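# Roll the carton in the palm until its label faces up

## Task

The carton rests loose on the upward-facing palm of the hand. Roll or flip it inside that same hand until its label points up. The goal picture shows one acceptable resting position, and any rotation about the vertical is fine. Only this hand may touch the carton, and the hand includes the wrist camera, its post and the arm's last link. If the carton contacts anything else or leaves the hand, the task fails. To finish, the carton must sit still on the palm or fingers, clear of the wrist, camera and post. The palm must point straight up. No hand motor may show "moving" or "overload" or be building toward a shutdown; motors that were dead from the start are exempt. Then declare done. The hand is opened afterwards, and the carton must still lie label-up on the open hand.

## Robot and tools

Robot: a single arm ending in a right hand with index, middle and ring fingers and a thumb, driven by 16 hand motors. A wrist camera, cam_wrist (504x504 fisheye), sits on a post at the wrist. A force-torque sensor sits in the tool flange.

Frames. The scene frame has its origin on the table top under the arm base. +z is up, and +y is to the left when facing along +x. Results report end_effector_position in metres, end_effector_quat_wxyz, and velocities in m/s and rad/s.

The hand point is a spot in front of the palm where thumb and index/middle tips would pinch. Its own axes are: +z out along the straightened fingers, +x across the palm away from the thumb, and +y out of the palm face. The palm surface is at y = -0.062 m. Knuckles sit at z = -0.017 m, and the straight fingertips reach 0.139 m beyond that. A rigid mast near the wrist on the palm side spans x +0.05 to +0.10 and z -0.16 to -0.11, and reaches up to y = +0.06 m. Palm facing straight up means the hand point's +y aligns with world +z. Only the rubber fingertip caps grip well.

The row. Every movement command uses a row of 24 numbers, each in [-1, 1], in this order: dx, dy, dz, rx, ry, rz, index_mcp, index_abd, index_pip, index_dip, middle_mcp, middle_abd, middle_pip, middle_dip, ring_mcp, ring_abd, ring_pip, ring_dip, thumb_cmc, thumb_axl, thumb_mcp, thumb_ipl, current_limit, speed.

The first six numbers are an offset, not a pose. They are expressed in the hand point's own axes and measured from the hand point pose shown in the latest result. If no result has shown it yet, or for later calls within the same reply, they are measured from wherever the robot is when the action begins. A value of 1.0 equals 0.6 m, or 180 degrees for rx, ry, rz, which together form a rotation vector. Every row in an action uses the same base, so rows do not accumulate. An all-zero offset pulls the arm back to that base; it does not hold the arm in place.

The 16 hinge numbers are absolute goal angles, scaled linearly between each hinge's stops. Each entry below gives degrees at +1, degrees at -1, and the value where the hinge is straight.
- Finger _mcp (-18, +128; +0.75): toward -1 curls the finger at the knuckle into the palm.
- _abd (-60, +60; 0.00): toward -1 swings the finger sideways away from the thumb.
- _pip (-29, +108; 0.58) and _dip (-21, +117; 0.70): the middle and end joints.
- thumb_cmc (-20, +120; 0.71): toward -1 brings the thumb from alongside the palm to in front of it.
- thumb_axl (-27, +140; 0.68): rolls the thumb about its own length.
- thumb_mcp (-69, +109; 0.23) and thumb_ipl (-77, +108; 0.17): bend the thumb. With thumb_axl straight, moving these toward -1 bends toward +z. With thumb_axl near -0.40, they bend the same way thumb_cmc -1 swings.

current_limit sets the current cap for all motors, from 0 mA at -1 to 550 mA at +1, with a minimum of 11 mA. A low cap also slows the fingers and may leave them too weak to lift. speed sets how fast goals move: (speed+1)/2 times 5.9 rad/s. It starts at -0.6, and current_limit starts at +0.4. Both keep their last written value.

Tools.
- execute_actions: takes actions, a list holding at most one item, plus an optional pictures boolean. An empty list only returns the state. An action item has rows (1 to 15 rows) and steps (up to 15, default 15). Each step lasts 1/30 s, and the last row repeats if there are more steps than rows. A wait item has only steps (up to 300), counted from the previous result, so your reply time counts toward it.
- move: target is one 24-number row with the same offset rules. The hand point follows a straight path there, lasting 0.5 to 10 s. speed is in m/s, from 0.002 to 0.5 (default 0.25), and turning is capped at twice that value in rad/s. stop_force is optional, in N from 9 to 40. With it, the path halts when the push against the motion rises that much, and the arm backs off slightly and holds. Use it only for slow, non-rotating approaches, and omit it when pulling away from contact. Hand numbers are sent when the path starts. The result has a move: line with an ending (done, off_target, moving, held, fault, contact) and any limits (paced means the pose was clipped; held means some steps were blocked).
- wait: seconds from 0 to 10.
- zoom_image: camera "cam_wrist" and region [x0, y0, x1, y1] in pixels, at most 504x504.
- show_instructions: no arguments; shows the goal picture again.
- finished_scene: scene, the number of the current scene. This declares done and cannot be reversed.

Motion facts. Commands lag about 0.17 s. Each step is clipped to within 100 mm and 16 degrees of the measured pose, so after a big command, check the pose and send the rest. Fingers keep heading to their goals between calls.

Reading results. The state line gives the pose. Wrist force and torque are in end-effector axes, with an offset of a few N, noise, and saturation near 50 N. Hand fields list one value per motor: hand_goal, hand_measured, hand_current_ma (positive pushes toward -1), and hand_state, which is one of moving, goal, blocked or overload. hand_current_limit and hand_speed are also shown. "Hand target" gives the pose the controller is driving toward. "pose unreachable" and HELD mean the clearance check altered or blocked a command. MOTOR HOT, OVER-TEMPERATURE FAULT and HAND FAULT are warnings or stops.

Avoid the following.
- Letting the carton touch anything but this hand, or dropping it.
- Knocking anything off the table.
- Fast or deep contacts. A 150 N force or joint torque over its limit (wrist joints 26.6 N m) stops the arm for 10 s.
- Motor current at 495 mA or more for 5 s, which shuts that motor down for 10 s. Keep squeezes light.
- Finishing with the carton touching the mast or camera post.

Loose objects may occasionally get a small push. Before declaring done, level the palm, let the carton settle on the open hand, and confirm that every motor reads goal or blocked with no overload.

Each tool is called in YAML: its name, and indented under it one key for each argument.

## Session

show_instructions:

execute_actions:
  actions: []

Reference images for this scene: goal picture from the wrist camera place.

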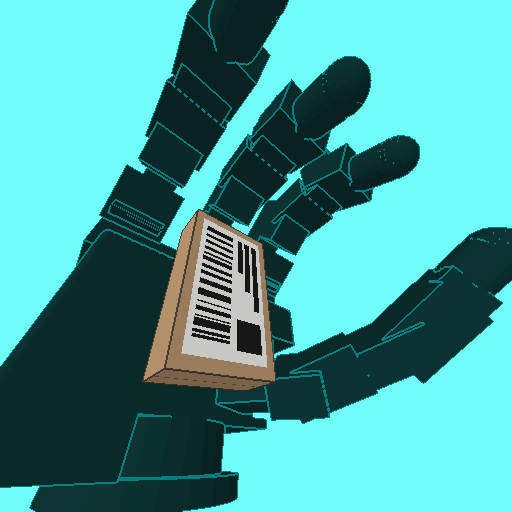

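Scene clock: 0.00 s of 4800.00 s.
end_effector_position=(+0.6115, +0.0823, +0.4912) hand_goal=(+0.046, +0.000, -0.008, +0.280, +0.046, +0.000, -0.008, +0.280, +0.046, +0.000, -0.008, +0.280, -0.104, +0.266, +0.032, -0.018) hand_measured=(+0.060, +0.000, -0.006, +0.282, +0.060, +0.000, -0.006, +0.282, +0.064, +0.000, -0.006, +0.282, -0.092, +0.270, +0.034, -0.016) hand_current_ma=(+79, +0, +12, +12, +78, +0, +12, +14, +91, +0, +13, +12, +63, +27, +11, +11) hand_state=(goal, goal, goal, goal, goal, goal, goal, goal, goal, goal, goal, goal, goal, goal, goal, goal) hand_current_limit=0.40 hand_speed=-0.60 end_effector_quat_wxyz=(+0.495, +0.451, +0.529, +0.522) end_effector_velocity=(-0.001, +0.000, -0.000) end_effector_angular_velocity=(+0.001, +0.000, +0.000)
Joint positions: [-0.162 -1.193  2.181 -4.164 -1.314 -0.044]
Joint velocities: [ 0.    -0.     0.002 -0.001  0.     0.001]
Wrist force (N, on the end effector, along its own x y z axes, offset not removed): no reading
Wrist torque (N m, same axes, about the end effector's origin, offset not removed): no reading
Hand target: +0.611, +0.082, +0.491; +0.495, +0.451, +0.529, +0.522
camera_calibration (this result's frames):
cam_wrist: T_world_to_cam=[[0.0514371, -0.715218, 0.697006, -0.283976], [-0.639288, -0.559774, -0.527222, 0.651017], [0.767245, -0.418469, -0.486023, -0.0731314], [0, 0, 0, 1]] pos_world=[0.486904, 0.130714, 0.50562]

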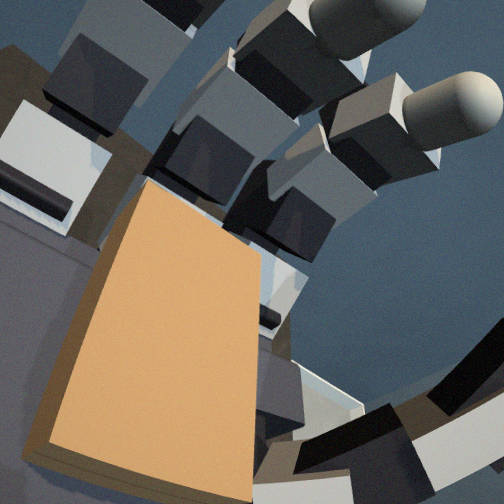

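move:
  target: [0,0,0,0.0107,0,0.0169, -0.30,0.0,-0.66,0.26, -0.30,0.0,-0.66,0.26, -0.30,0.0,-0.66,0.26, 0.1,0.266,0.032,-0.018, 0.3,-0.5]
  speed: 0.1

Scene clock: 53.63 s of 4800.00 s.
end_effector_position=(+0.6115, +0.0822, +0.4912) hand_goal=(-0.300, +0.000, -0.660, +0.260, -0.300, +0.000, -0.660, +0.260, -0.300, +0.000, -0.660, +0.260, +0.100, +0.266, +0.032, -0.018) hand_measured=(-0.298, +0.000, -0.660, +0.262, -0.298, +0.000, -0.660, +0.262, -0.296, +0.000, -0.660, +0.262, +0.106, +0.270, +0.034, -0.016) hand_current_ma=(+14, +0, -2, +10, +14, +0, -2, +12, +17, +0, -2, +11, +27, +25, +9, +10) hand_state=(goal, goal, goal, goal, goal, goal, goal, goal, goal, goal, goal, goal, goal, goal, goal, goal) hand_current_limit=0.30 hand_speed=-0.50 end_effector_quat_wxyz=(+0.474, +0.473, +0.525, +0.526) end_effector_velocity=(-0.000, +0.001, -0.000) end_effector_angular_velocity=(+0.003, +0.003, +0.001)
Joint positions: [-0.152 -1.223  2.193 -4.111 -1.326  0.   ]
Joint velocities: [ 0.002 -0.002  0.002  0.003 -0.     0.002]
Wrist force (N, on the end effector, along its own x y z axes, offset not removed): [1.6 0.7 4.7]
Wrist torque (N m, same axes, about the end effector's origin, offset not removed): [-0.60 -0.30 -0.06]
Hand target: +0.611, +0.082, +0.491; +0.473, +0.473, +0.525, +0.526
Off the commanded pose: 0.000 m, 0 deg.
move: done
camera_calibration (this result's frames):
cam_wrist: T_world_to_cam=[[0.0777431, -0.748427, 0.658645, -0.278494], [-0.659717, -0.533939, -0.528851, 0.662178], [0.747482, -0.393405, -0.53526, -0.0389315], [0, 0, 0, 1]] pos_world=[0.487601, 0.129814, 0.512784]

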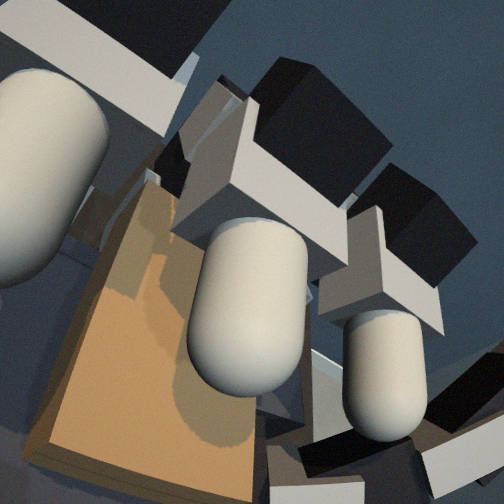

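move:
  target: [0,-0.208,0.037,0.333,0,0, -0.30,0.0,-0.66,0.26, -0.30,0.0,-0.66,0.26, -0.30,0.0,-0.66,0.26, 0.1,0.266,0.032,-0.018, 0.3,-0.5]
  speed: 0.18

Scene clock: 60.13 s of 4800.00 s.
end_effector_position=(+0.6339, +0.0845, +0.3665) hand_goal=(-0.300, +0.000, -0.660, +0.260, -0.300, +0.000, -0.660, +0.260, -0.300, +0.000, -0.660, +0.260, +0.100, +0.266, +0.032, -0.018) hand_measured=(-0.294, +0.000, -0.660, +0.262, -0.292, +0.000, -0.660, +0.262, -0.294, +0.000, -0.660, +0.262, +0.106, +0.270, +0.030, -0.016) hand_current_ma=(+32, +0, -2, +10, +41, +0, -2, +12, +37, +0, -2, +11, +28, +25, -9, +7) hand_state=(goal, goal, goal, goal, goal, goal, goal, goal, goal, goal, goal, goal, goal, goal, goal, goal) hand_current_limit=0.30 hand_speed=-0.50 end_effector_quat_wxyz=(+0.175, +0.646, +0.718, +0.193) end_effector_velocity=(+0.000, -0.001, -0.001) end_effector_angular_velocity=(-0.001, +0.012, -0.002)
Joint positions: [-0.116 -1.574  2.057 -2.57  -1.467 -0.183]
Joint velocities: [-0.     0.002 -0.007  0.018 -0.002  0.   ]
Wrist force (N, on the end effector, along its own x y z axes, offset not removed): [1.1 1.2 2.3]
Wrist torque (N m, same axes, about the end effector's origin, offset not removed): [0.20 -0.22 0.00]
Hand target: +0.634, +0.085, +0.366; +0.174, +0.646, +0.718, +0.193
Off the commanded pose: 0.000 m, 0 deg.
move: done
camera_calibration (this result's frames):
cam_wrist: T_world_to_cam=[[0.645017, -0.688164, 0.332239, -0.441436], [-0.761746, -0.544433, 0.351192, 0.355265], [-0.0607962, -0.479606, -0.875375, 0.522731], [0, 0, 0, 1]] pos_world=[0.587135, 0.140342, 0.479481]

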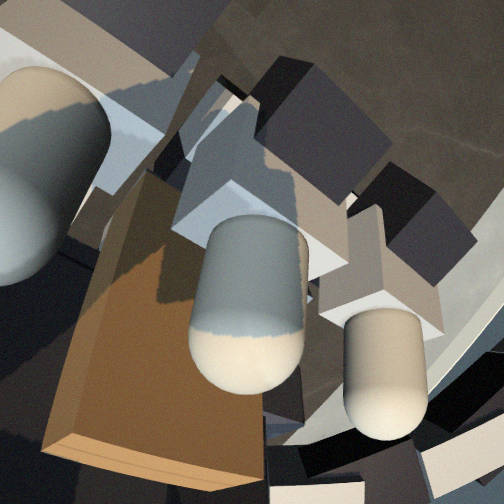

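move:
  target: [0,-0.01,0.02,0.067,0,0, -0.30,0.0,-0.66,0.26, -0.30,0.0,-0.66,0.26, -0.30,0.0,-0.66,0.26, 0.1,0.266,0.032,-0.018, 0.3,-0.5]
  speed: 0.12

Scene clock: 64.33 s of 4800.00 s.
end_effector_position=(+0.6347, +0.0846, +0.3531) hand_goal=(-0.300, +0.000, -0.660, +0.260, -0.300, +0.000, -0.660, +0.260, -0.300, +0.000, -0.660, +0.260, +0.100, +0.266, +0.032, -0.018) hand_measured=(-0.294, +0.000, -0.660, +0.262, -0.292, +0.000, -0.660, +0.262, -0.292, +0.000, -0.660, +0.262, +0.106, +0.270, +0.030, -0.016) hand_current_ma=(+36, +0, -2, +10, +46, +0, -2, +12, +42, +0, -2, +11, +28, +25, -12, +7) hand_state=(goal, goal, goal, goal, goal, goal, goal, goal, goal, goal, goal, goal, goal, goal, goal, goal) hand_current_limit=0.30 hand_speed=-0.50 end_effector_quat_wxyz=(+0.106, +0.660, +0.734, +0.117) end_effector_velocity=(-0.000, -0.000, -0.002) end_effector_angular_velocity=(-0.000, +0.014, -0.001)
Joint positions: [-0.1   -1.546  1.913 -2.249 -1.512 -0.185]
Joint velocities: [ 0.     0.004 -0.009  0.019 -0.002  0.001]
Wrist force (N, on the end effector, along its own x y z axes, offset not removed): [0.6 -3.7 2.6]
Wrist torque (N m, same axes, about the end effector's origin, offset not removed): [-0.47 -0.19 0.04]
Hand target: +0.635, +0.085, +0.353; +0.106, +0.660, +0.734, +0.117
Off the commanded pose: 0.000 m, 0 deg.
move: done
camera_calibration (this result's frames):
cam_wrist: T_world_to_cam=[[0.701298, -0.682208, 0.206817, -0.429453], [-0.671489, -0.534773, 0.512952, 0.24544], [-0.23934, -0.498608, -0.833131, 0.611152], [0, 0, 0, 1]] pos_world=[0.612258, 0.143004, 0.472089]

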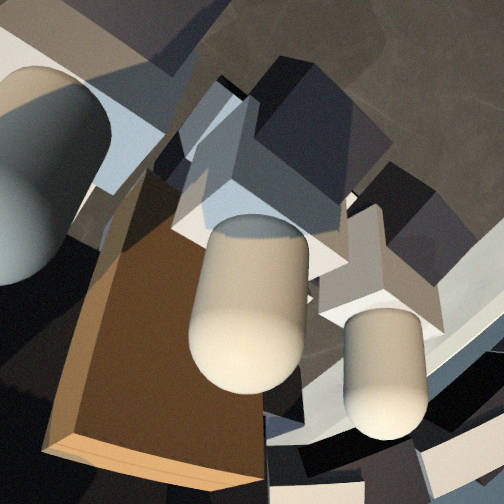

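execute_actions:
  actions: []

Scene clock: 77.47 s of 4800.00 s.
end_effector_position=(+0.6348, +0.0846, +0.3530) hand_goal=(-0.300, +0.000, -0.660, +0.260, -0.300, +0.000, -0.660, +0.260, -0.300, +0.000, -0.660, +0.260, +0.100, +0.266, +0.032, -0.018) hand_measured=(-0.294, +0.000, -0.660, +0.262, -0.292, +0.000, -0.660, +0.262, -0.292, +0.000, -0.660, +0.262, +0.106, +0.270, +0.030, -0.018) hand_current_ma=(+36, +0, -2, +10, +46, +0, -2, +12, +42, +0, -2, +11, +28, +25, -12, +7) hand_state=(goal, goal, goal, goal, goal, goal, goal, goal, goal, goal, goal, goal, goal, goal, goal, goal) hand_current_limit=0.30 hand_speed=-0.50 end_effector_quat_wxyz=(+0.106, +0.660, +0.734, +0.117) end_effector_velocity=(-0.001, -0.000, -0.001) end_effector_angular_velocity=(-0.000, +0.002, -0.000)
Joint positions: [-0.1   -1.545  1.912 -2.247 -1.512 -0.185]
Joint velocities: [-0.    -0.001  0.001  0.002 -0.     0.   ]
Wrist force (N, on the end effector, along its own x y z axes, offset not removed): [1.3 -2.8 4.8]
Wrist torque (N m, same axes, about the end effector's origin, offset not removed): [-0.37 -0.40 0.10]
Hand target: +0.635, +0.085, +0.353; +0.106, +0.660, +0.734, +0.117
Off the commanded pose: 0.000 m, 0 deg.
Steps of this call (steps 1 to 394: nothing new was sent). Readings (end_effector_position | what the end effector reports):
1: (+0.6347, +0.0846, +0.3531) | hand_goal=(-0.300, +0.000, -0.660, +0.260, -0.300, +0.000, -0.660, +0.260, -0.300, +0.000, -0.660, +0.260, +0.100, +0.266, +0.032, -0.018) hand_measured=(-0.294, +0.000, -0.660, +0.262, -0.292, +0.000, -0.660, +0.262, -0.292, +0.000, -0.660, +0.262, +0.106, +0.270, +0.030, -0.016) hand_current_ma=(+36, +0, -2, +10, +46, +0, -2, +12, +42, +0, -2, +11, +28, +25, -12, +7) hand_state=(goal, goal, goal, goal, goal, goal, goal, goal, goal, goal, goal, goal, goal, goal, goal, goal) hand_current_limit=0.30 hand_speed=-0.50
2: (+0.6347, +0.0846, +0.3531) | hand_goal=(-0.300, +0.000, -0.660, +0.260, -0.300, +0.000, -0.660, +0.260, -0.300, +0.000, -0.660, +0.260, +0.100, +0.266, +0.032, -0.018) hand_measured=(-0.294, +0.000, -0.660, +0.262, -0.292, +0.000, -0.660, +0.262, -0.292, +0.000, -0.660, +0.262, +0.106, +0.270, +0.030, -0.016) hand_current_ma=(+36, +0, -2, +10, +46, +0, -2, +12, +42, +0, -2, +11, +28, +25, -12, +7) hand_state=(goal, goal, goal, goal, goal, goal, goal, goal, goal, goal, goal, goal, goal, goal, goal, goal) hand_current_limit=0.30 hand_speed=-0.50
4: (+0.6348, +0.0846, +0.3531) | hand_goal=(-0.300, +0.000, -0.660, +0.260, -0.300, +0.000, -0.660, +0.260, -0.300, +0.000, -0.660, +0.260, +0.100, +0.266, +0.032, -0.018) hand_measured=(-0.294, +0.000, -0.660, +0.262, -0.292, +0.000, -0.660, +0.262, -0.292, +0.000, -0.660, +0.262, +0.106, +0.270, +0.030, -0.016) hand_current_ma=(+36, +0, -2, +10, +46, +0, -2, +12, +42, +0, -2, +11, +28, +25, -12, +7) hand_state=(goal, goal, goal, goal, goal, goal, goal, goal, goal, goal, goal, goal, goal, goal, goal, goal) hand_current_limit=0.30 hand_speed=-0.50
8: (+0.6348, +0.0846, +0.3531) | hand_goal=(-0.300, +0.000, -0.660, +0.260, -0.300, +0.000, -0.660, +0.260, -0.300, +0.000, -0.660, +0.260, +0.100, +0.266, +0.032, -0.018) hand_measured=(-0.294, +0.000, -0.660, +0.262, -0.292, +0.000, -0.660, +0.262, -0.292, +0.000, -0.660, +0.262, +0.106, +0.270, +0.030, -0.016) hand_current_ma=(+36, +0, -2, +10, +46, +0, -2, +12, +42, +0, -2, +11, +28, +25, -12, +7) hand_state=(goal, goal, goal, goal, goal, goal, goal, goal, goal, goal, goal, goal, goal, goal, goal, goal) hand_current_limit=0.30 hand_speed=-0.50
394: the state above
camera_calibration (this result's frames):
cam_wrist: T_world_to_cam=[[0.701503, -0.682208, 0.20612, -0.429343], [-0.670949, -0.53471, 0.513724, 0.244862], [-0.240252, -0.498675, -0.832828, 0.611588], [0, 0, 0, 1]] pos_world=[0.612411, 0.143013, 0.472052]

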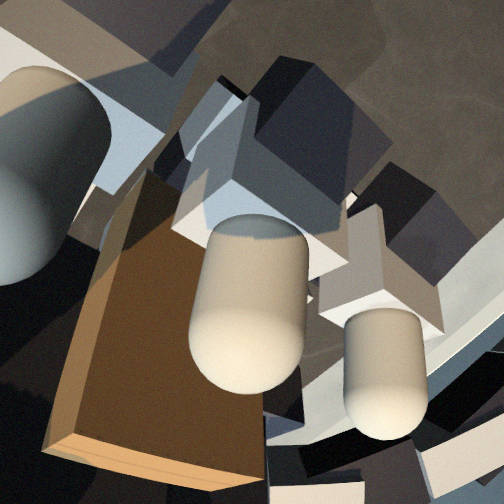

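show_instructions:

Reference images for this scene: goal picture from the wrist camera place.

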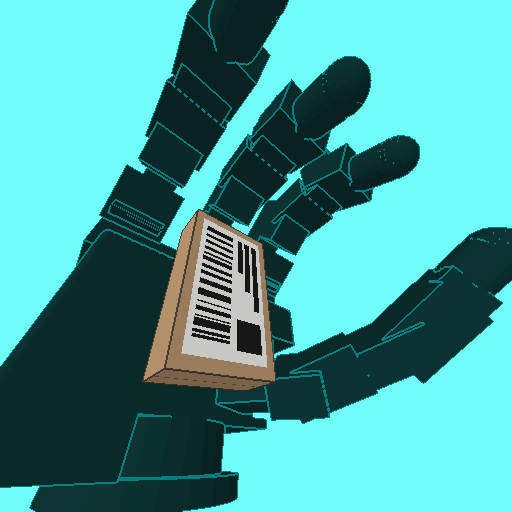

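move:
  target: [0,-0.0207,0.018,0.0444,0,0, -0.30,0,-0.62,0.26, -0.30,0,-0.62,0.26, -0.30,0,-0.62,0.26, 0.1,0.266,0.032,-0.018, 0.3,-0.6]
  speed: 0.08

Scene clock: 127.40 s of 4800.00 s.
end_effector_position=(+0.6264, +0.0837, +0.3390) hand_goal=(-0.300, +0.000, -0.620, +0.260, -0.300, +0.000, -0.620, +0.260, -0.300, +0.000, -0.620, +0.260, +0.100, +0.266, +0.032, -0.018) hand_measured=(-0.292, +0.000, -0.622, +0.262, -0.288, +0.000, -0.620, +0.262, -0.292, +0.000, -0.622, +0.262, +0.106, +0.270, +0.030, -0.018) hand_current_ma=(+38, +0, -11, +10, +65, +0, -4, +13, +44, +0, -11, +11, +28, +25, -14, +7) hand_state=(goal, goal, goal, goal, goal, goal, goal, goal, goal, goal, goal, goal, goal, goal, goal, goal) hand_current_limit=0.30 hand_speed=-0.60 end_effector_quat_wxyz=(+0.060, +0.666, +0.741, +0.065) end_effector_velocity=(+0.000, +0.000, +0.000) end_effector_angular_velocity=(-0.002, +0.007, +0.001)
Joint positions: [-0.092 -1.521  1.837 -2.061 -1.539 -0.184]
Joint velocities: [ 0.001  0.003 -0.008  0.012 -0.002 -0.   ]
Wrist force (N, on the end effector, along its own x y z axes, offset not removed): [5.3 -2.6 3.8]
Wrist torque (N m, same axes, about the end effector's origin, offset not removed): [-0.56 -0.82 0.30]
Hand target: +0.626, +0.084, +0.339; +0.060, +0.666, +0.741, +0.065
Off the commanded pose: 0.000 m, 0 deg.
move: done
camera_calibration (this result's frames):
cam_wrist: T_world_to_cam=[[0.723811, -0.679861, 0.117842, -0.405467], [-0.593577, -0.526441, 0.608709, 0.164656], [-0.3518, -0.510538, -0.784594, 0.651963], [0, 0, 0, 1]] pos_world=[0.620578, 0.143873, 0.45908]

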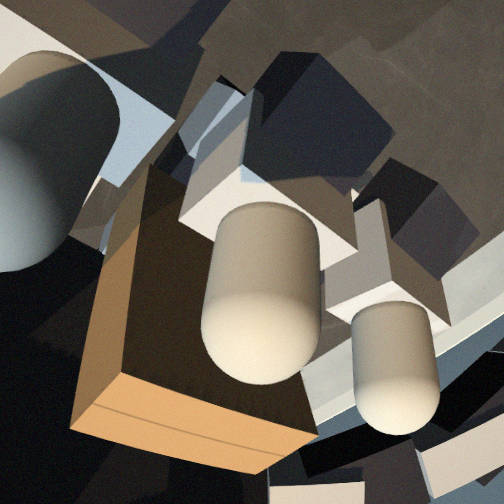

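execute_actions:
  actions:
    - {"rows": [[0,0,0,0,0,0, -0.14,0,-0.62,0.26, -0.14,0,-0.62,0.26, -0.14,0,-0.62,0.26, 0.1,0.266,0.032,-0.018, 0.3,-0.85]], "steps": 15}

Scene clock: 130.87 s of 4800.00 s.
end_effector_position=(+0.6264, +0.0837, +0.3390) hand_goal=(-0.140, +0.000, -0.620, +0.260, -0.140, +0.000, -0.620, +0.260, -0.140, +0.000, -0.620, +0.260, +0.100, +0.266, +0.032, -0.018) hand_measured=(-0.144, +0.000, -0.622, +0.262, -0.140, +0.000, -0.620, +0.262, -0.144, +0.000, -0.622, +0.262, +0.106, +0.270, +0.030, -0.018) hand_current_ma=(+27, +0, -8, +10, +55, +0, -2, +13, +31, +0, -8, +11, +28, +25, -14, +7) hand_state=(moving, goal, goal, goal, moving, goal, goal, goal, moving, goal, goal, goal, goal, goal, goal, goal) hand_current_limit=0.30 hand_speed=-0.85 end_effector_quat_wxyz=(+0.060, +0.666, +0.741, +0.065) end_effector_velocity=(+0.000, +0.000, +0.001) end_effector_angular_velocity=(-0.000, -0.003, +0.000)
Joint positions: [-0.092 -1.521  1.837 -2.061 -1.539 -0.184]
Joint velocities: [ 0.001 -0.002 -0.001 -0.001  0.     0.   ]
Wrist force (N, on the end effector, along its own x y z axes, offset not removed): [1.8 -0.6 2.0]
Wrist torque (N m, same axes, about the end effector's origin, offset not removed): [-0.22 -0.24 0.19]
Hand target: +0.626, +0.084, +0.339; +0.060, +0.666, +0.741, +0.065
Off the commanded pose: 0.000 m, 0 deg.
Steps of this call (steps 1 to 89: nothing new was sent; steps 90 to 104: all 15 steps of this action). Readings (end_effector_position | what the end effector reports):
90: (+0.6264, +0.0837, +0.3389) | hand_goal=(-0.140, +0.000, -0.620, +0.260, -0.140, +0.000, -0.620, +0.260, -0.140, +0.000, -0.620, +0.260, +0.100, +0.266, +0.032, -0.018) hand_measured=(-0.292, +0.000, -0.622, +0.262, -0.288, +0.000, -0.620, +0.262, -0.292, +0.000, -0.622, +0.262, +0.106, +0.270, +0.030, -0.018) hand_current_ma=(+38, +0, -11, +10, +65, +0, -4, +13, +44, +0, -11, +11, +28, +25, -14, +7) hand_state=(moving, goal, goal, goal, moving, goal, goal, goal, moving, goal, goal, goal, goal, goal, goal, goal) hand_current_limit=0.30 hand_speed=-0.85
91: (+0.6264, +0.0837, +0.3389) | hand_goal=(-0.140, +0.000, -0.620, +0.260, -0.140, +0.000, -0.620, +0.260, -0.140, +0.000, -0.620, +0.260, +0.100, +0.266, +0.032, -0.018) hand_measured=(-0.290, +0.000, -0.622, +0.262, -0.286, +0.000, -0.620, +0.262, -0.290, +0.000, -0.622, +0.262, +0.106, +0.270, +0.030, -0.018) hand_current_ma=(+16, +0, -11, +10, +35, +0, -4, +13, +18, +0, -11, +11, +28, +25, -14, +7) hand_state=(moving, goal, goal, goal, moving, goal, goal, goal, moving, goal, goal, goal, goal, goal, goal, goal) hand_current_limit=0.30 hand_speed=-0.85
93: (+0.6265, +0.0837, +0.3390) | hand_goal=(-0.140, +0.000, -0.620, +0.260, -0.140, +0.000, -0.620, +0.260, -0.140, +0.000, -0.620, +0.260, +0.100, +0.266, +0.032, -0.018) hand_measured=(-0.272, +0.000, -0.622, +0.262, -0.268, +0.000, -0.620, +0.262, -0.270, +0.000, -0.622, +0.262, +0.106, +0.270, +0.030, -0.018) hand_current_ma=(+22, +0, -11, +10, +41, +0, -4, +13, +24, +0, -11, +11, +28, +25, -14, +7) hand_state=(moving, goal, goal, goal, moving, goal, goal, goal, moving, goal, goal, goal, goal, goal, goal, goal) hand_current_limit=0.30 hand_speed=-0.85
97: (+0.6265, +0.0837, +0.3389) | hand_goal=(-0.140, +0.000, -0.620, +0.260, -0.140, +0.000, -0.620, +0.260, -0.140, +0.000, -0.620, +0.260, +0.100, +0.266, +0.032, -0.018) hand_measured=(-0.226, +0.000, -0.622, +0.262, -0.222, +0.000, -0.620, +0.262, -0.224, +0.000, -0.622, +0.262, +0.106, +0.270, +0.030, -0.018) hand_current_ma=(+23, +0, -10, +10, +46, +0, -4, +13, +26, +0, -10, +11, +28, +25, -14, +7) hand_state=(moving, goal, goal, goal, moving, goal, goal, goal, moving, goal, goal, goal, goal, goal, goal, goal) hand_current_limit=0.30 hand_speed=-0.85
104: the state above
camera_calibration (this result's frames):
cam_wrist: T_world_to_cam=[[0.723835, -0.679846, 0.117784, -0.40544], [-0.593522, -0.526459, 0.608747, 0.164652], [-0.351846, -0.51054, -0.784572, 0.651971], [0, 0, 0, 1]] pos_world=[0.62059, 0.143903, 0.459041]

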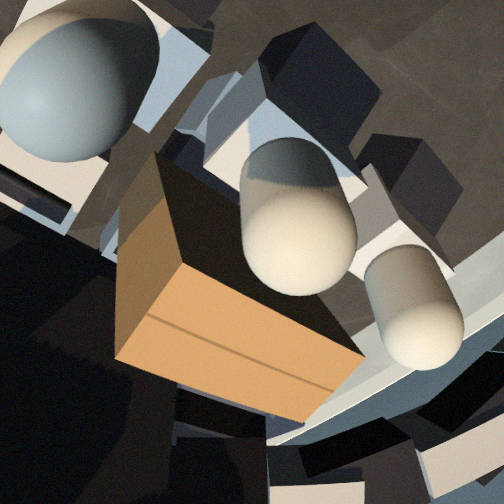

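execute_actions:
  actions:
    - {"rows": [[0,0,0,0,0,0, -0.04,0,-0.52,0.22, -0.04,0,-0.52,0.22, -0.04,0,-0.52,0.22, 0.1,0.266,0.032,-0.018, 0.3,-0.88]], "steps": 15}

Scene clock: 136.70 s of 4800.00 s.
end_effector_position=(+0.6264, +0.0837, +0.3390) hand_goal=(-0.040, +0.000, -0.520, +0.220, -0.040, +0.000, -0.520, +0.220, -0.040, +0.000, -0.520, +0.220, +0.100, +0.266, +0.032, -0.018) hand_measured=(-0.032, +0.000, -0.520, +0.222, -0.026, +0.000, -0.518, +0.224, -0.032, +0.000, -0.520, +0.222, +0.106, +0.270, +0.030, -0.018) hand_current_ma=(+40, +0, -4, +14, +80, +0, +14, +19, +46, +0, -4, +14, +28, +25, -14, +7) hand_state=(goal, goal, goal, goal, moving, goal, moving, goal, goal, goal, goal, goal, goal, goal, goal, goal) hand_current_limit=0.30 hand_speed=-0.88 end_effector_quat_wxyz=(+0.060, +0.666, +0.741, +0.065) end_effector_velocity=(-0.000, -0.000, +0.001) end_effector_angular_velocity=(-0.000, -0.002, -0.000)
Joint positions: [-0.092 -1.521  1.837 -2.061 -1.539 -0.184]
Joint velocities: [-0.    -0.002  0.001 -0.001 -0.    -0.   ]
Wrist force (N, on the end effector, along its own x y z axes, offset not removed): [1.8 3.1 3.3]
Wrist torque (N m, same axes, about the end effector's origin, offset not removed): [0.26 -0.34 0.18]
Hand target: +0.626, +0.084, +0.339; +0.060, +0.666, +0.741, +0.065
Off the commanded pose: 0.000 m, 0 deg.
Steps of this call (steps 1 to 160: nothing new was sent; steps 161 to 175: all 15 steps of this action). Readings (end_effector_position | what the end effector reports):
161: (+0.6264, +0.0837, +0.3390) | hand_goal=(-0.040, +0.000, -0.520, +0.220, -0.040, +0.000, -0.520, +0.220, -0.040, +0.000, -0.520, +0.220, +0.100, +0.266, +0.032, -0.018) hand_measured=(-0.132, +0.000, -0.622, +0.262, -0.128, +0.000, -0.620, +0.262, -0.132, +0.000, -0.622, +0.262, +0.106, +0.270, +0.030, -0.018) hand_current_ma=(+39, +0, -7, +10, +67, +0, -1, +13, +45, +0, -7, +11, +28, +25, -14, +7) hand_state=(moving, goal, moving, moving, moving, goal, moving, moving, moving, goal, moving, moving, goal, goal, goal, goal) hand_current_limit=0.30 hand_speed=-0.88
162: (+0.6264, +0.0837, +0.3390) | hand_goal=(-0.040, +0.000, -0.520, +0.220, -0.040, +0.000, -0.520, +0.220, -0.040, +0.000, -0.520, +0.220, +0.100, +0.266, +0.032, -0.018) hand_measured=(-0.130, +0.000, -0.620, +0.260, -0.126, +0.000, -0.618, +0.260, -0.130, +0.000, -0.620, +0.260, +0.106, +0.270, +0.030, -0.018) hand_current_ma=(+20, +0, -24, +28, +45, +0, -22, +34, +23, +0, -23, +28, +28, +25, -14, +7) hand_state=(moving, goal, moving, moving, moving, goal, moving, moving, moving, goal, moving, moving, goal, goal, goal, goal) hand_current_limit=0.30 hand_speed=-0.88
164: (+0.6264, +0.0837, +0.3390) | hand_goal=(-0.040, +0.000, -0.520, +0.220, -0.040, +0.000, -0.520, +0.220, -0.040, +0.000, -0.520, +0.220, +0.100, +0.266, +0.032, -0.018) hand_measured=(-0.116, +0.000, -0.604, +0.244, -0.110, +0.000, -0.602, +0.246, -0.116, +0.000, -0.602, +0.244, +0.106, +0.270, +0.030, -0.018) hand_current_ma=(+25, +0, -20, +26, +53, +0, -15, +38, +29, +0, -20, +26, +28, +25, -14, +7) hand_state=(moving, goal, moving, moving, moving, goal, moving, moving, moving, goal, moving, moving, goal, goal, goal, goal) hand_current_limit=0.30 hand_speed=-0.88
168: (+0.6264, +0.0837, +0.3390) | hand_goal=(-0.040, +0.000, -0.520, +0.220, -0.040, +0.000, -0.520, +0.220, -0.040, +0.000, -0.520, +0.220, +0.100, +0.266, +0.032, -0.018) hand_measured=(-0.078, +0.000, -0.564, +0.222, -0.074, +0.000, -0.562, +0.224, -0.078, +0.000, -0.564, +0.222, +0.106, +0.270, +0.030, -0.018) hand_current_ma=(+27, +0, -18, +13, +58, +0, -15, +17, +30, +0, -18, +13, +28, +25, -14, +7) hand_state=(moving, goal, moving, moving, moving, goal, moving, moving, moving, goal, moving, moving, goal, goal, goal, goal) hand_current_limit=0.30 hand_speed=-0.88
175: the state above
camera_calibration (this result's frames):
cam_wrist: T_world_to_cam=[[0.723811, -0.679861, 0.117841, -0.405467], [-0.593577, -0.526441, 0.608709, 0.164655], [-0.351801, -0.510538, -0.784594, 0.651963], [0, 0, 0, 1]] pos_world=[0.620578, 0.143873, 0.45908]

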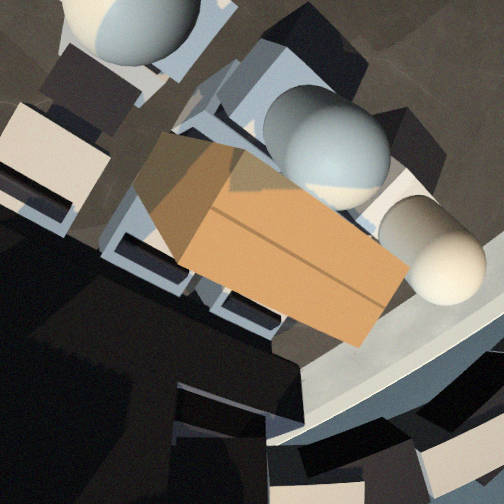

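execute_actions:
  actions:
    - {"rows": [[0,0,0,0,0,0, -0.04,0,-0.30,0.10, -0.04,0,-0.30,0.10, -0.04,0,-0.30,0.10, 0.1,0.266,0.032,-0.018, 0.3,-0.85]], "steps": 15}

Scene clock: 139.67 s of 4800.00 s.
end_effector_position=(+0.6264, +0.0837, +0.3390) hand_goal=(-0.040, +0.000, -0.300, +0.100, -0.040, +0.000, -0.300, +0.100, -0.040, +0.000, -0.300, +0.100, +0.100, +0.266, +0.032, -0.018) hand_measured=(-0.032, +0.000, -0.362, +0.102, -0.024, +0.000, -0.360, +0.104, -0.032, +0.000, -0.362, +0.102, +0.106, +0.270, +0.030, -0.018) hand_current_ma=(+41, +0, -18, +15, +82, +0, -12, +21, +47, +0, -17, +15, +28, +25, -14, +7) hand_state=(goal, goal, moving, goal, goal, goal, moving, goal, goal, goal, moving, goal, goal, goal, goal, goal) hand_current_limit=0.30 hand_speed=-0.85 end_effector_quat_wxyz=(+0.060, +0.666, +0.741, +0.065) end_effector_velocity=(-0.001, +0.001, +0.000) end_effector_angular_velocity=(-0.000, +0.001, -0.000)
Joint positions: [-0.092 -1.521  1.837 -2.061 -1.539 -0.184]
Joint velocities: [ 0.001 -0.002  0.001  0.002 -0.     0.001]
Wrist force (N, on the end effector, along its own x y z axes, offset not removed): [4.8 3.3 2.1]
Wrist torque (N m, same axes, about the end effector's origin, offset not removed): [0.59 -0.77 0.58]
Hand target: +0.626, +0.084, +0.339; +0.060, +0.666, +0.741, +0.065
Off the commanded pose: 0.000 m, 0 deg.
Steps of this call (steps 1 to 74: nothing new was sent; steps 75 to 89: all 15 steps of this action). Readings (end_effector_position | what the end effector reports):
75: (+0.6264, +0.0837, +0.3390) | hand_goal=(-0.040, +0.000, -0.300, +0.100, -0.040, +0.000, -0.300, +0.100, -0.040, +0.000, -0.300, +0.100, +0.100, +0.266, +0.032, -0.018) hand_measured=(-0.032, +0.000, -0.520, +0.222, -0.026, +0.000, -0.518, +0.224, -0.032, +0.000, -0.520, +0.222, +0.106, +0.270, +0.030, -0.018) hand_current_ma=(+40, +0, -4, +14, +77, +0, +11, +19, +46, +0, -4, +14, +28, +25, -14, +7) hand_state=(goal, goal, moving, moving, goal, goal, moving, moving, goal, goal, moving, moving, goal, goal, goal, goal) hand_current_limit=0.30 hand_speed=-0.85
76: (+0.6264, +0.0837, +0.3390) | hand_goal=(-0.040, +0.000, -0.300, +0.100, -0.040, +0.000, -0.300, +0.100, -0.040, +0.000, -0.300, +0.100, +0.100, +0.266, +0.032, -0.018) hand_measured=(-0.032, +0.000, -0.518, +0.220, -0.026, +0.000, -0.516, +0.222, -0.032, +0.000, -0.518, +0.220, +0.106, +0.270, +0.030, -0.018) hand_current_ma=(+40, +0, -24, +32, +77, +0, -11, +54, +46, +0, -23, +32, +28, +25, -14, +7) hand_state=(goal, goal, moving, moving, goal, goal, moving, moving, goal, goal, moving, moving, goal, goal, goal, goal) hand_current_limit=0.30 hand_speed=-0.85
78: (+0.6264, +0.0837, +0.3390) | hand_goal=(-0.040, +0.000, -0.300, +0.100, -0.040, +0.000, -0.300, +0.100, -0.040, +0.000, -0.300, +0.100, +0.100, +0.266, +0.032, -0.018) hand_measured=(-0.032, +0.000, -0.498, +0.200, -0.026, +0.000, -0.496, +0.204, -0.032, +0.000, -0.498, +0.200, +0.106, +0.270, +0.030, -0.018) hand_current_ma=(+40, +0, -20, +30, +77, +0, -13, +47, +46, +0, -19, +30, +28, +25, -14, +7) hand_state=(goal, goal, moving, moving, goal, goal, moving, moving, goal, goal, moving, moving, goal, goal, goal, goal) hand_current_limit=0.30 hand_speed=-0.85
82: (+0.6264, +0.0837, +0.3390) | hand_goal=(-0.040, +0.000, -0.300, +0.100, -0.040, +0.000, -0.300, +0.100, -0.040, +0.000, -0.300, +0.100, +0.100, +0.266, +0.032, -0.018) hand_measured=(-0.032, +0.000, -0.448, +0.150, -0.026, +0.000, -0.448, +0.154, -0.032, +0.000, -0.448, +0.150, +0.106, +0.270, +0.030, -0.018) hand_current_ma=(+40, +0, -19, +29, +78, +0, -11, +48, +46, +0, -18, +29, +28, +25, -14, +7) hand_state=(goal, goal, moving, moving, goal, goal, moving, moving, goal, goal, moving, moving, goal, goal, goal, goal) hand_current_limit=0.30 hand_speed=-0.85
89: the state above
camera_calibration (this result's frames):
cam_wrist: T_world_to_cam=[[0.723837, -0.679846, 0.117771, -0.405432], [-0.593513, -0.526462, 0.608752, 0.164649], [-0.351856, -0.510536, -0.78457, 0.651969], [0, 0, 0, 1]] pos_world=[0.620587, 0.143903, 0.459034]

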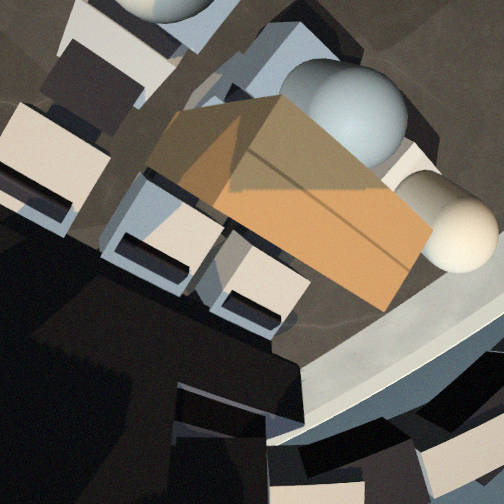

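execute_actions:
  actions:
    - {"rows": [[0,0,0,0,0,0, -0.04,0,-0.02,0.02, -0.04,0,-0.02,0.02, -0.04,0,-0.02,0.02, 0.1,0.266,0.032,-0.018, 0.3,-0.85]], "steps": 15}

wait:
  seconds: 0.3

Scene clock: 143.03 s of 4800.00 s.
end_effector_position=(+0.6264, +0.0837, +0.3390) hand_goal=(-0.040, +0.000, -0.020, +0.020, -0.040, +0.000, -0.020, +0.020, -0.040, +0.000, -0.020, +0.020, +0.100, +0.266, +0.032, -0.018) hand_measured=(-0.032, +0.000, -0.142, +0.022, -0.022, +0.000, -0.140, +0.026, -0.030, +0.000, -0.142, +0.022, +0.106, +0.270, +0.030, -0.018) hand_current_ma=(+43, +0, -16, +16, +92, +0, -3, +27, +50, +0, -15, +16, +28, +25, -14, +7) hand_state=(goal, goal, moving, goal, goal, goal, moving, goal, goal, goal, moving, goal, goal, goal, goal, goal) hand_current_limit=0.30 hand_speed=-0.85 end_effector_quat_wxyz=(+0.060, +0.666, +0.741, +0.065) end_effector_velocity=(+0.000, +0.000, +0.001) end_effector_angular_velocity=(-0.000, -0.002, -0.000)
Joint positions: [-0.092 -1.521  1.837 -2.061 -1.539 -0.184]
Joint velocities: [ 0.    -0.001 -0.001 -0.     0.     0.001]
Wrist force (N, on the end effector, along its own x y z axes, offset not removed): [2.3 -1.4 2.7]
Wrist torque (N m, same axes, about the end effector's origin, offset not removed): [-0.06 -0.46 0.13]
Hand target: +0.626, +0.084, +0.339; +0.060, +0.666, +0.741, +0.065
Off the commanded pose: 0.000 m, 0 deg.
Steps of this call (steps 1 to 86: nothing new was sent; steps 87 to 101: all 15 steps of this action). Readings (end_effector_position | what the end effector reports):
87: (+0.6264, +0.0837, +0.3390) | hand_goal=(-0.040, +0.000, -0.020, +0.020, -0.040, +0.000, -0.020, +0.020, -0.040, +0.000, -0.020, +0.020, +0.100, +0.266, +0.032, -0.018) hand_measured=(-0.032, +0.000, -0.300, +0.102, -0.024, +0.000, -0.298, +0.104, -0.030, +0.000, -0.300, +0.102, +0.106, +0.270, +0.030, -0.018) hand_current_ma=(+42, +0, -2, +15, +87, +0, +7, +22, +49, +0, -2, +15, +28, +25, -14, +7) hand_state=(goal, goal, moving, moving, goal, goal, moving, moving, goal, goal, moving, moving, goal, goal, goal, goal) hand_current_limit=0.30 hand_speed=-0.85
88: (+0.6264, +0.0837, +0.3390) | hand_goal=(-0.040, +0.000, -0.020, +0.020, -0.040, +0.000, -0.020, +0.020, -0.040, +0.000, -0.020, +0.020, +0.100, +0.266, +0.032, -0.018) hand_measured=(-0.032, +0.000, -0.298, +0.100, -0.024, +0.000, -0.296, +0.102, -0.030, +0.000, -0.298, +0.100, +0.106, +0.270, +0.030, -0.018) hand_current_ma=(+42, +0, -21, +33, +87, +0, -14, +46, +49, +0, -20, +33, +28, +25, -14, +7) hand_state=(goal, goal, moving, moving, goal, goal, moving, moving, goal, goal, moving, moving, goal, goal, goal, goal) hand_current_limit=0.30 hand_speed=-0.85
90: (+0.6264, +0.0837, +0.3390) | hand_goal=(-0.040, +0.000, -0.020, +0.020, -0.040, +0.000, -0.020, +0.020, -0.040, +0.000, -0.020, +0.020, +0.100, +0.266, +0.032, -0.018) hand_measured=(-0.032, +0.000, -0.278, +0.080, -0.024, +0.000, -0.276, +0.084, -0.030, +0.000, -0.276, +0.080, +0.106, +0.270, +0.030, -0.018) hand_current_ma=(+42, +0, -17, +31, +87, +0, -8, +54, +49, +0, -17, +31, +28, +25, -14, +7) hand_state=(goal, goal, moving, moving, goal, goal, moving, moving, goal, goal, moving, moving, goal, goal, goal, goal) hand_current_limit=0.30 hand_speed=-0.85
94: (+0.6264, +0.0837, +0.3390) | hand_goal=(-0.040, +0.000, -0.020, +0.020, -0.040, +0.000, -0.020, +0.020, -0.040, +0.000, -0.020, +0.020, +0.100, +0.266, +0.032, -0.018) hand_measured=(-0.032, +0.000, -0.228, +0.032, -0.024, +0.000, -0.226, +0.038, -0.030, +0.000, -0.228, +0.032, +0.106, +0.270, +0.030, -0.018) hand_current_ma=(+42, +0, -16, +22, +88, +0, -6, +44, +49, +0, -16, +22, +28, +25, -14, +7) hand_state=(goal, goal, moving, moving, goal, goal, moving, moving, goal, goal, moving, moving, goal, goal, goal, goal) hand_current_limit=0.30 hand_speed=-0.85
101: the state above
camera_calibration (this result's frames):
cam_wrist: T_world_to_cam=[[0.723811, -0.679861, 0.117841, -0.405466], [-0.593577, -0.526441, 0.608709, 0.164656], [-0.351801, -0.510538, -0.784594, 0.651963], [0, 0, 0, 1]] pos_world=[0.620578, 0.143873, 0.45908]

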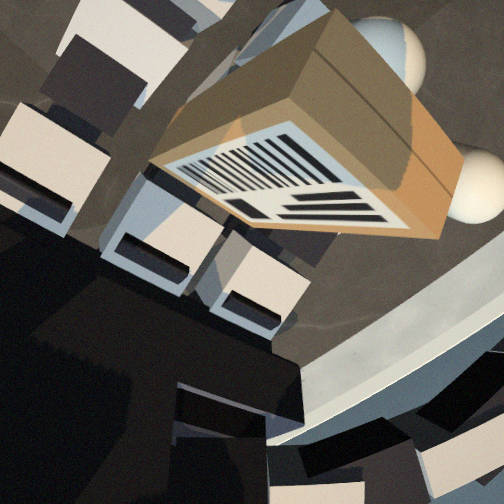

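Scene clock: 143.33 s of 4800.00 s.
end_effector_position=(+0.6264, +0.0837, +0.3390) hand_goal=(-0.040, +0.000, -0.020, +0.020, -0.040, +0.000, -0.020, +0.020, -0.040, +0.000, -0.020, +0.020, +0.100, +0.266, +0.032, -0.018) hand_measured=(-0.032, +0.000, -0.032, +0.022, -0.022, +0.000, -0.028, +0.026, -0.030, +0.000, -0.032, +0.022, +0.106, +0.270, +0.030, -0.018) hand_current_ma=(+44, +0, -9, +16, +98, +0, +7, +27, +51, +0, -9, +16, +28, +25, -14, +7) hand_state=(goal, goal, moving, goal, goal, goal, moving, goal, goal, goal, moving, goal, goal, goal, goal, goal) hand_current_limit=0.30 hand_speed=-0.85 end_effector_quat_wxyz=(+0.060, +0.666, +0.741, +0.065) end_effector_velocity=(+0.000, -0.000, -0.001) end_effector_angular_velocity=(+0.001, +0.001, -0.001)
Joint positions: [-0.092 -1.521  1.837 -2.061 -1.539 -0.184]
Joint velocities: [-0.     0.001 -0.     0.001  0.001  0.001]
Wrist force (N, on the end effector, along its own x y z axes, offset not removed): [2.6 1.4 0.9]
Wrist torque (N m, same axes, about the end effector's origin, offset not removed): [0.43 -0.36 0.36]
Hand target: +0.626, +0.084, +0.339; +0.060, +0.666, +0.741, +0.065
Off the commanded pose: 0.000 m, 0 deg.
Steps of this call (steps 1 to 9: nothing new was sent). Readings (end_effector_position | what the end effector reports):
1: (+0.6264, +0.0837, +0.3390) | hand_goal=(-0.040, +0.000, -0.020, +0.020, -0.040, +0.000, -0.020, +0.020, -0.040, +0.000, -0.020, +0.020, +0.100, +0.266, +0.032, -0.018) hand_measured=(-0.032, +0.000, -0.130, +0.022, -0.022, +0.000, -0.128, +0.026, -0.030, +0.000, -0.130, +0.022, +0.106, +0.270, +0.030, -0.018) hand_current_ma=(+43, +0, -15, +16, +93, +0, -3, +27, +50, +0, -15, +16, +28, +25, -14, +7) hand_state=(goal, goal, moving, goal, goal, goal, moving, goal, goal, goal, moving, goal, goal, goal, goal, goal) hand_current_limit=0.30 hand_speed=-0.85
2: (+0.6264, +0.0837, +0.3390) | hand_goal=(-0.040, +0.000, -0.020, +0.020, -0.040, +0.000, -0.020, +0.020, -0.040, +0.000, -0.020, +0.020, +0.100, +0.266, +0.032, -0.018) hand_measured=(-0.032, +0.000, -0.118, +0.022, -0.022, +0.000, -0.114, +0.026, -0.030, +0.000, -0.116, +0.022, +0.106, +0.270, +0.030, -0.018) hand_current_ma=(+43, +0, -15, +16, +93, +0, -2, +27, +50, +0, -15, +16, +28, +25, -14, +7) hand_state=(goal, goal, moving, goal, goal, goal, moving, goal, goal, goal, moving, goal, goal, goal, goal, goal) hand_current_limit=0.30 hand_speed=-0.85
4: (+0.6264, +0.0837, +0.3390) | hand_goal=(-0.040, +0.000, -0.020, +0.020, -0.040, +0.000, -0.020, +0.020, -0.040, +0.000, -0.020, +0.020, +0.100, +0.266, +0.032, -0.018) hand_measured=(-0.032, +0.000, -0.092, +0.022, -0.022, +0.000, -0.090, +0.026, -0.030, +0.000, -0.092, +0.022, +0.106, +0.270, +0.030, -0.018) hand_current_ma=(+44, +0, -15, +16, +94, +0, -1, +27, +50, +0, -15, +16, +28, +25, -14, +7) hand_state=(goal, goal, moving, goal, goal, goal, moving, goal, goal, goal, moving, goal, goal, goal, goal, goal) hand_current_limit=0.30 hand_speed=-0.85
8: (+0.6264, +0.0837, +0.3390) | hand_goal=(-0.040, +0.000, -0.020, +0.020, -0.040, +0.000, -0.020, +0.020, -0.040, +0.000, -0.020, +0.020, +0.100, +0.266, +0.032, -0.018) hand_measured=(-0.032, +0.000, -0.044, +0.022, -0.022, +0.000, -0.040, +0.026, -0.030, +0.000, -0.042, +0.022, +0.106, +0.270, +0.030, -0.018) hand_current_ma=(+44, +0, -15, +16, +97, +0, +1, +27, +51, +0, -14, +16, +28, +25, -14, +7) hand_state=(goal, goal, moving, goal, goal, goal, moving, goal, goal, goal, moving, goal, goal, goal, goal, goal) hand_current_limit=0.30 hand_speed=-0.85
9: the state above
camera_calibration (this result's frames):
cam_wrist: T_world_to_cam=[[0.72383, -0.67984, 0.117841, -0.405467], [-0.593562, -0.526458, 0.608709, 0.164656], [-0.351786, -0.510548, -0.784594, 0.651963], [0, 0, 0, 1]] pos_world=[0.620574, 0.14389, 0.45908]

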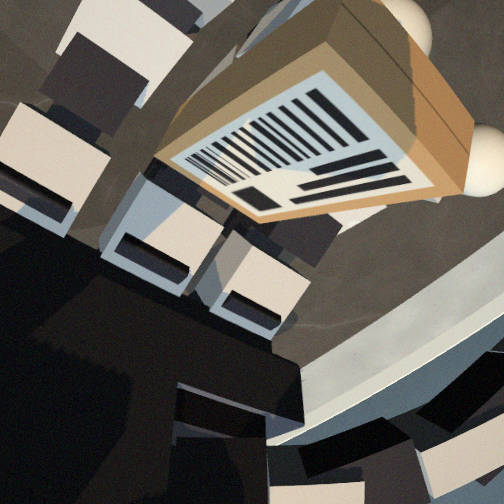

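move:
  target: [0,0.0558,-0.1235,-0.2222,0,0, 0.12,0,0.30,-0.03, 0.12,0,0.30,-0.03, 0.12,0,0.30,-0.03, 0.1,0.266,0.032,-0.018, 0.3,-0.92]
  speed: 0.15

Scene clock: 158.20 s of 4800.00 s.
end_effector_position=(+0.6460, +0.0859, +0.4178) hand_goal=(+0.120, +0.000, +0.300, -0.030, +0.120, +0.000, +0.300, -0.030, +0.120, +0.000, +0.300, -0.030, +0.100, +0.266, +0.032, -0.018) hand_measured=(+0.130, +0.000, +0.300, -0.028, +0.140, +0.000, +0.304, -0.024, +0.130, +0.000, +0.300, -0.028, +0.106, +0.270, +0.030, -0.018) hand_current_ma=(+50, +0, +1, +16, +110, +0, +20, +28, +58, +0, +1, +16, +27, +25, -14, +7) hand_state=(goal, goal, goal, goal, blocked, goal, goal, goal, goal, goal, goal, goal, goal, goal, goal, goal) hand_current_limit=0.30 hand_speed=-0.92 end_effector_quat_wxyz=(+0.284, +0.606, +0.673, +0.315) end_effector_velocity=(+0.001, +0.000, +0.001) end_effector_angular_velocity=(+0.001, -0.010, +0.000)
Joint positions: [-0.132 -1.525  2.153 -3.06  -1.399 -0.147]
Joint velocities: [ 0.     0.005  0.002 -0.016  0.001  0.002]
Wrist force (N, on the end effector, along its own x y z axes, offset not removed): [0.6 -3.3 2.2]
Wrist torque (N m, same axes, about the end effector's origin, offset not removed): [-0.34 0.01 0.16]
Hand target: +0.646, +0.086, +0.418; +0.284, +0.606, +0.673, +0.315
Off the commanded pose: 0.000 m, 0 deg.
move: done
camera_calibration (this result's frames):
cam_wrist: T_world_to_cam=[[0.498517, -0.703649, 0.506319, -0.442143], [-0.832141, -0.552119, 0.0520197, 0.518316], [0.242945, -0.447262, -0.860776, 0.363993], [0, 0, 0, 1]] pos_world=[0.563297, 0.137859, 0.510219]

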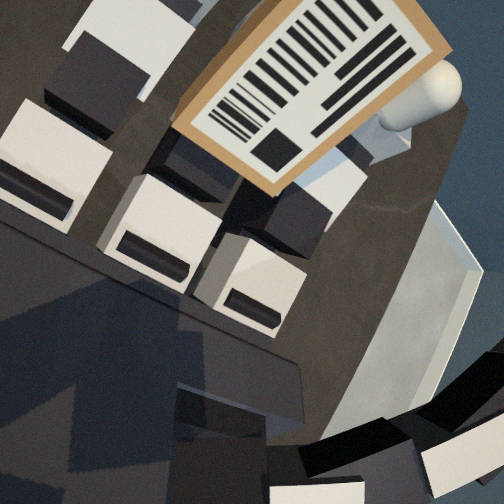

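move:
  target: [0,0.057,-0.1225,-0.2211,0,0, 0.40,0,0.46,0.24, 0.40,0,0.46,0.24, 0.40,0,0.46,0.24, 0.1,0.266,0.032,-0.018, 0.3,-0.92]
  speed: 0.15

Scene clock: 189.13 s of 4800.00 s.
end_effector_position=(+0.6115, +0.0823, +0.4911) hand_goal=(+0.400, +0.000, +0.460, +0.240, +0.400, +0.000, +0.460, +0.240, +0.400, +0.000, +0.460, +0.240, +0.100, +0.266, +0.032, -0.018) hand_measured=(+0.410, +0.000, +0.460, +0.238, +0.422, +0.000, +0.466, +0.240, +0.412, +0.000, +0.460, +0.238, +0.106, +0.270, +0.030, -0.018) hand_current_ma=(+54, +0, +2, -12, +120, +0, +28, -2, +62, +0, +2, -12, +30, +25, -9, +7) hand_state=(goal, goal, goal, goal, blocked, goal, goal, goal, goal, goal, goal, goal, goal, goal, goal, goal) hand_current_limit=0.30 hand_speed=-0.92 end_effector_quat_wxyz=(+0.473, +0.473, +0.526, +0.525) end_effector_velocity=(-0.000, -0.001, +0.001) end_effector_angular_velocity=(+0.003, -0.010, -0.001)
Joint positions: [-0.152 -1.226  2.195 -4.107 -1.325 -0.   ]
Joint velocities: [-0.     0.006 -0.004 -0.012 -0.001  0.004]
Wrist force (N, on the end effector, along its own x y z axes, offset not removed): [3.9 -2.4 4.7]
Wrist torque (N m, same axes, about the end effector's origin, offset not removed): [-0.70 -0.57 0.09]
Hand target: +0.612, +0.082, +0.491; +0.473, +0.473, +0.526, +0.525
Off the commanded pose: 0.000 m, 0 deg.
move: done
camera_calibration (this result's frames):
cam_wrist: T_world_to_cam=[[0.0799006, -0.748175, 0.658673, -0.279789], [-0.661322, -0.534205, -0.526572, 0.662095], [0.745834, -0.393521, -0.537468, -0.0368781], [0, 0, 0, 1]] pos_world=[0.487718, 0.129851, 0.513109]

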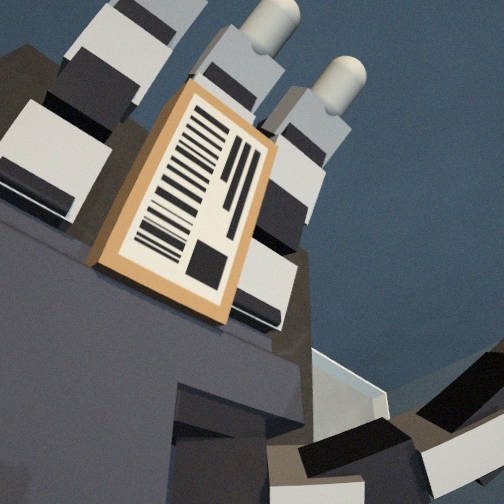

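zoom_image:
  camera: "cam_wrist"
  region: [60, 60, 320, 360]

Region (60, 60, 320, 360) of cam_wrist's 504x504 image, scaled by 1.680, with more detail than that image has; it fills the left 437 columns of this view, and the rest is white.

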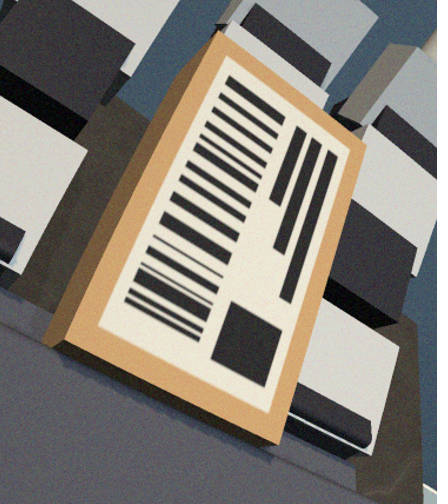

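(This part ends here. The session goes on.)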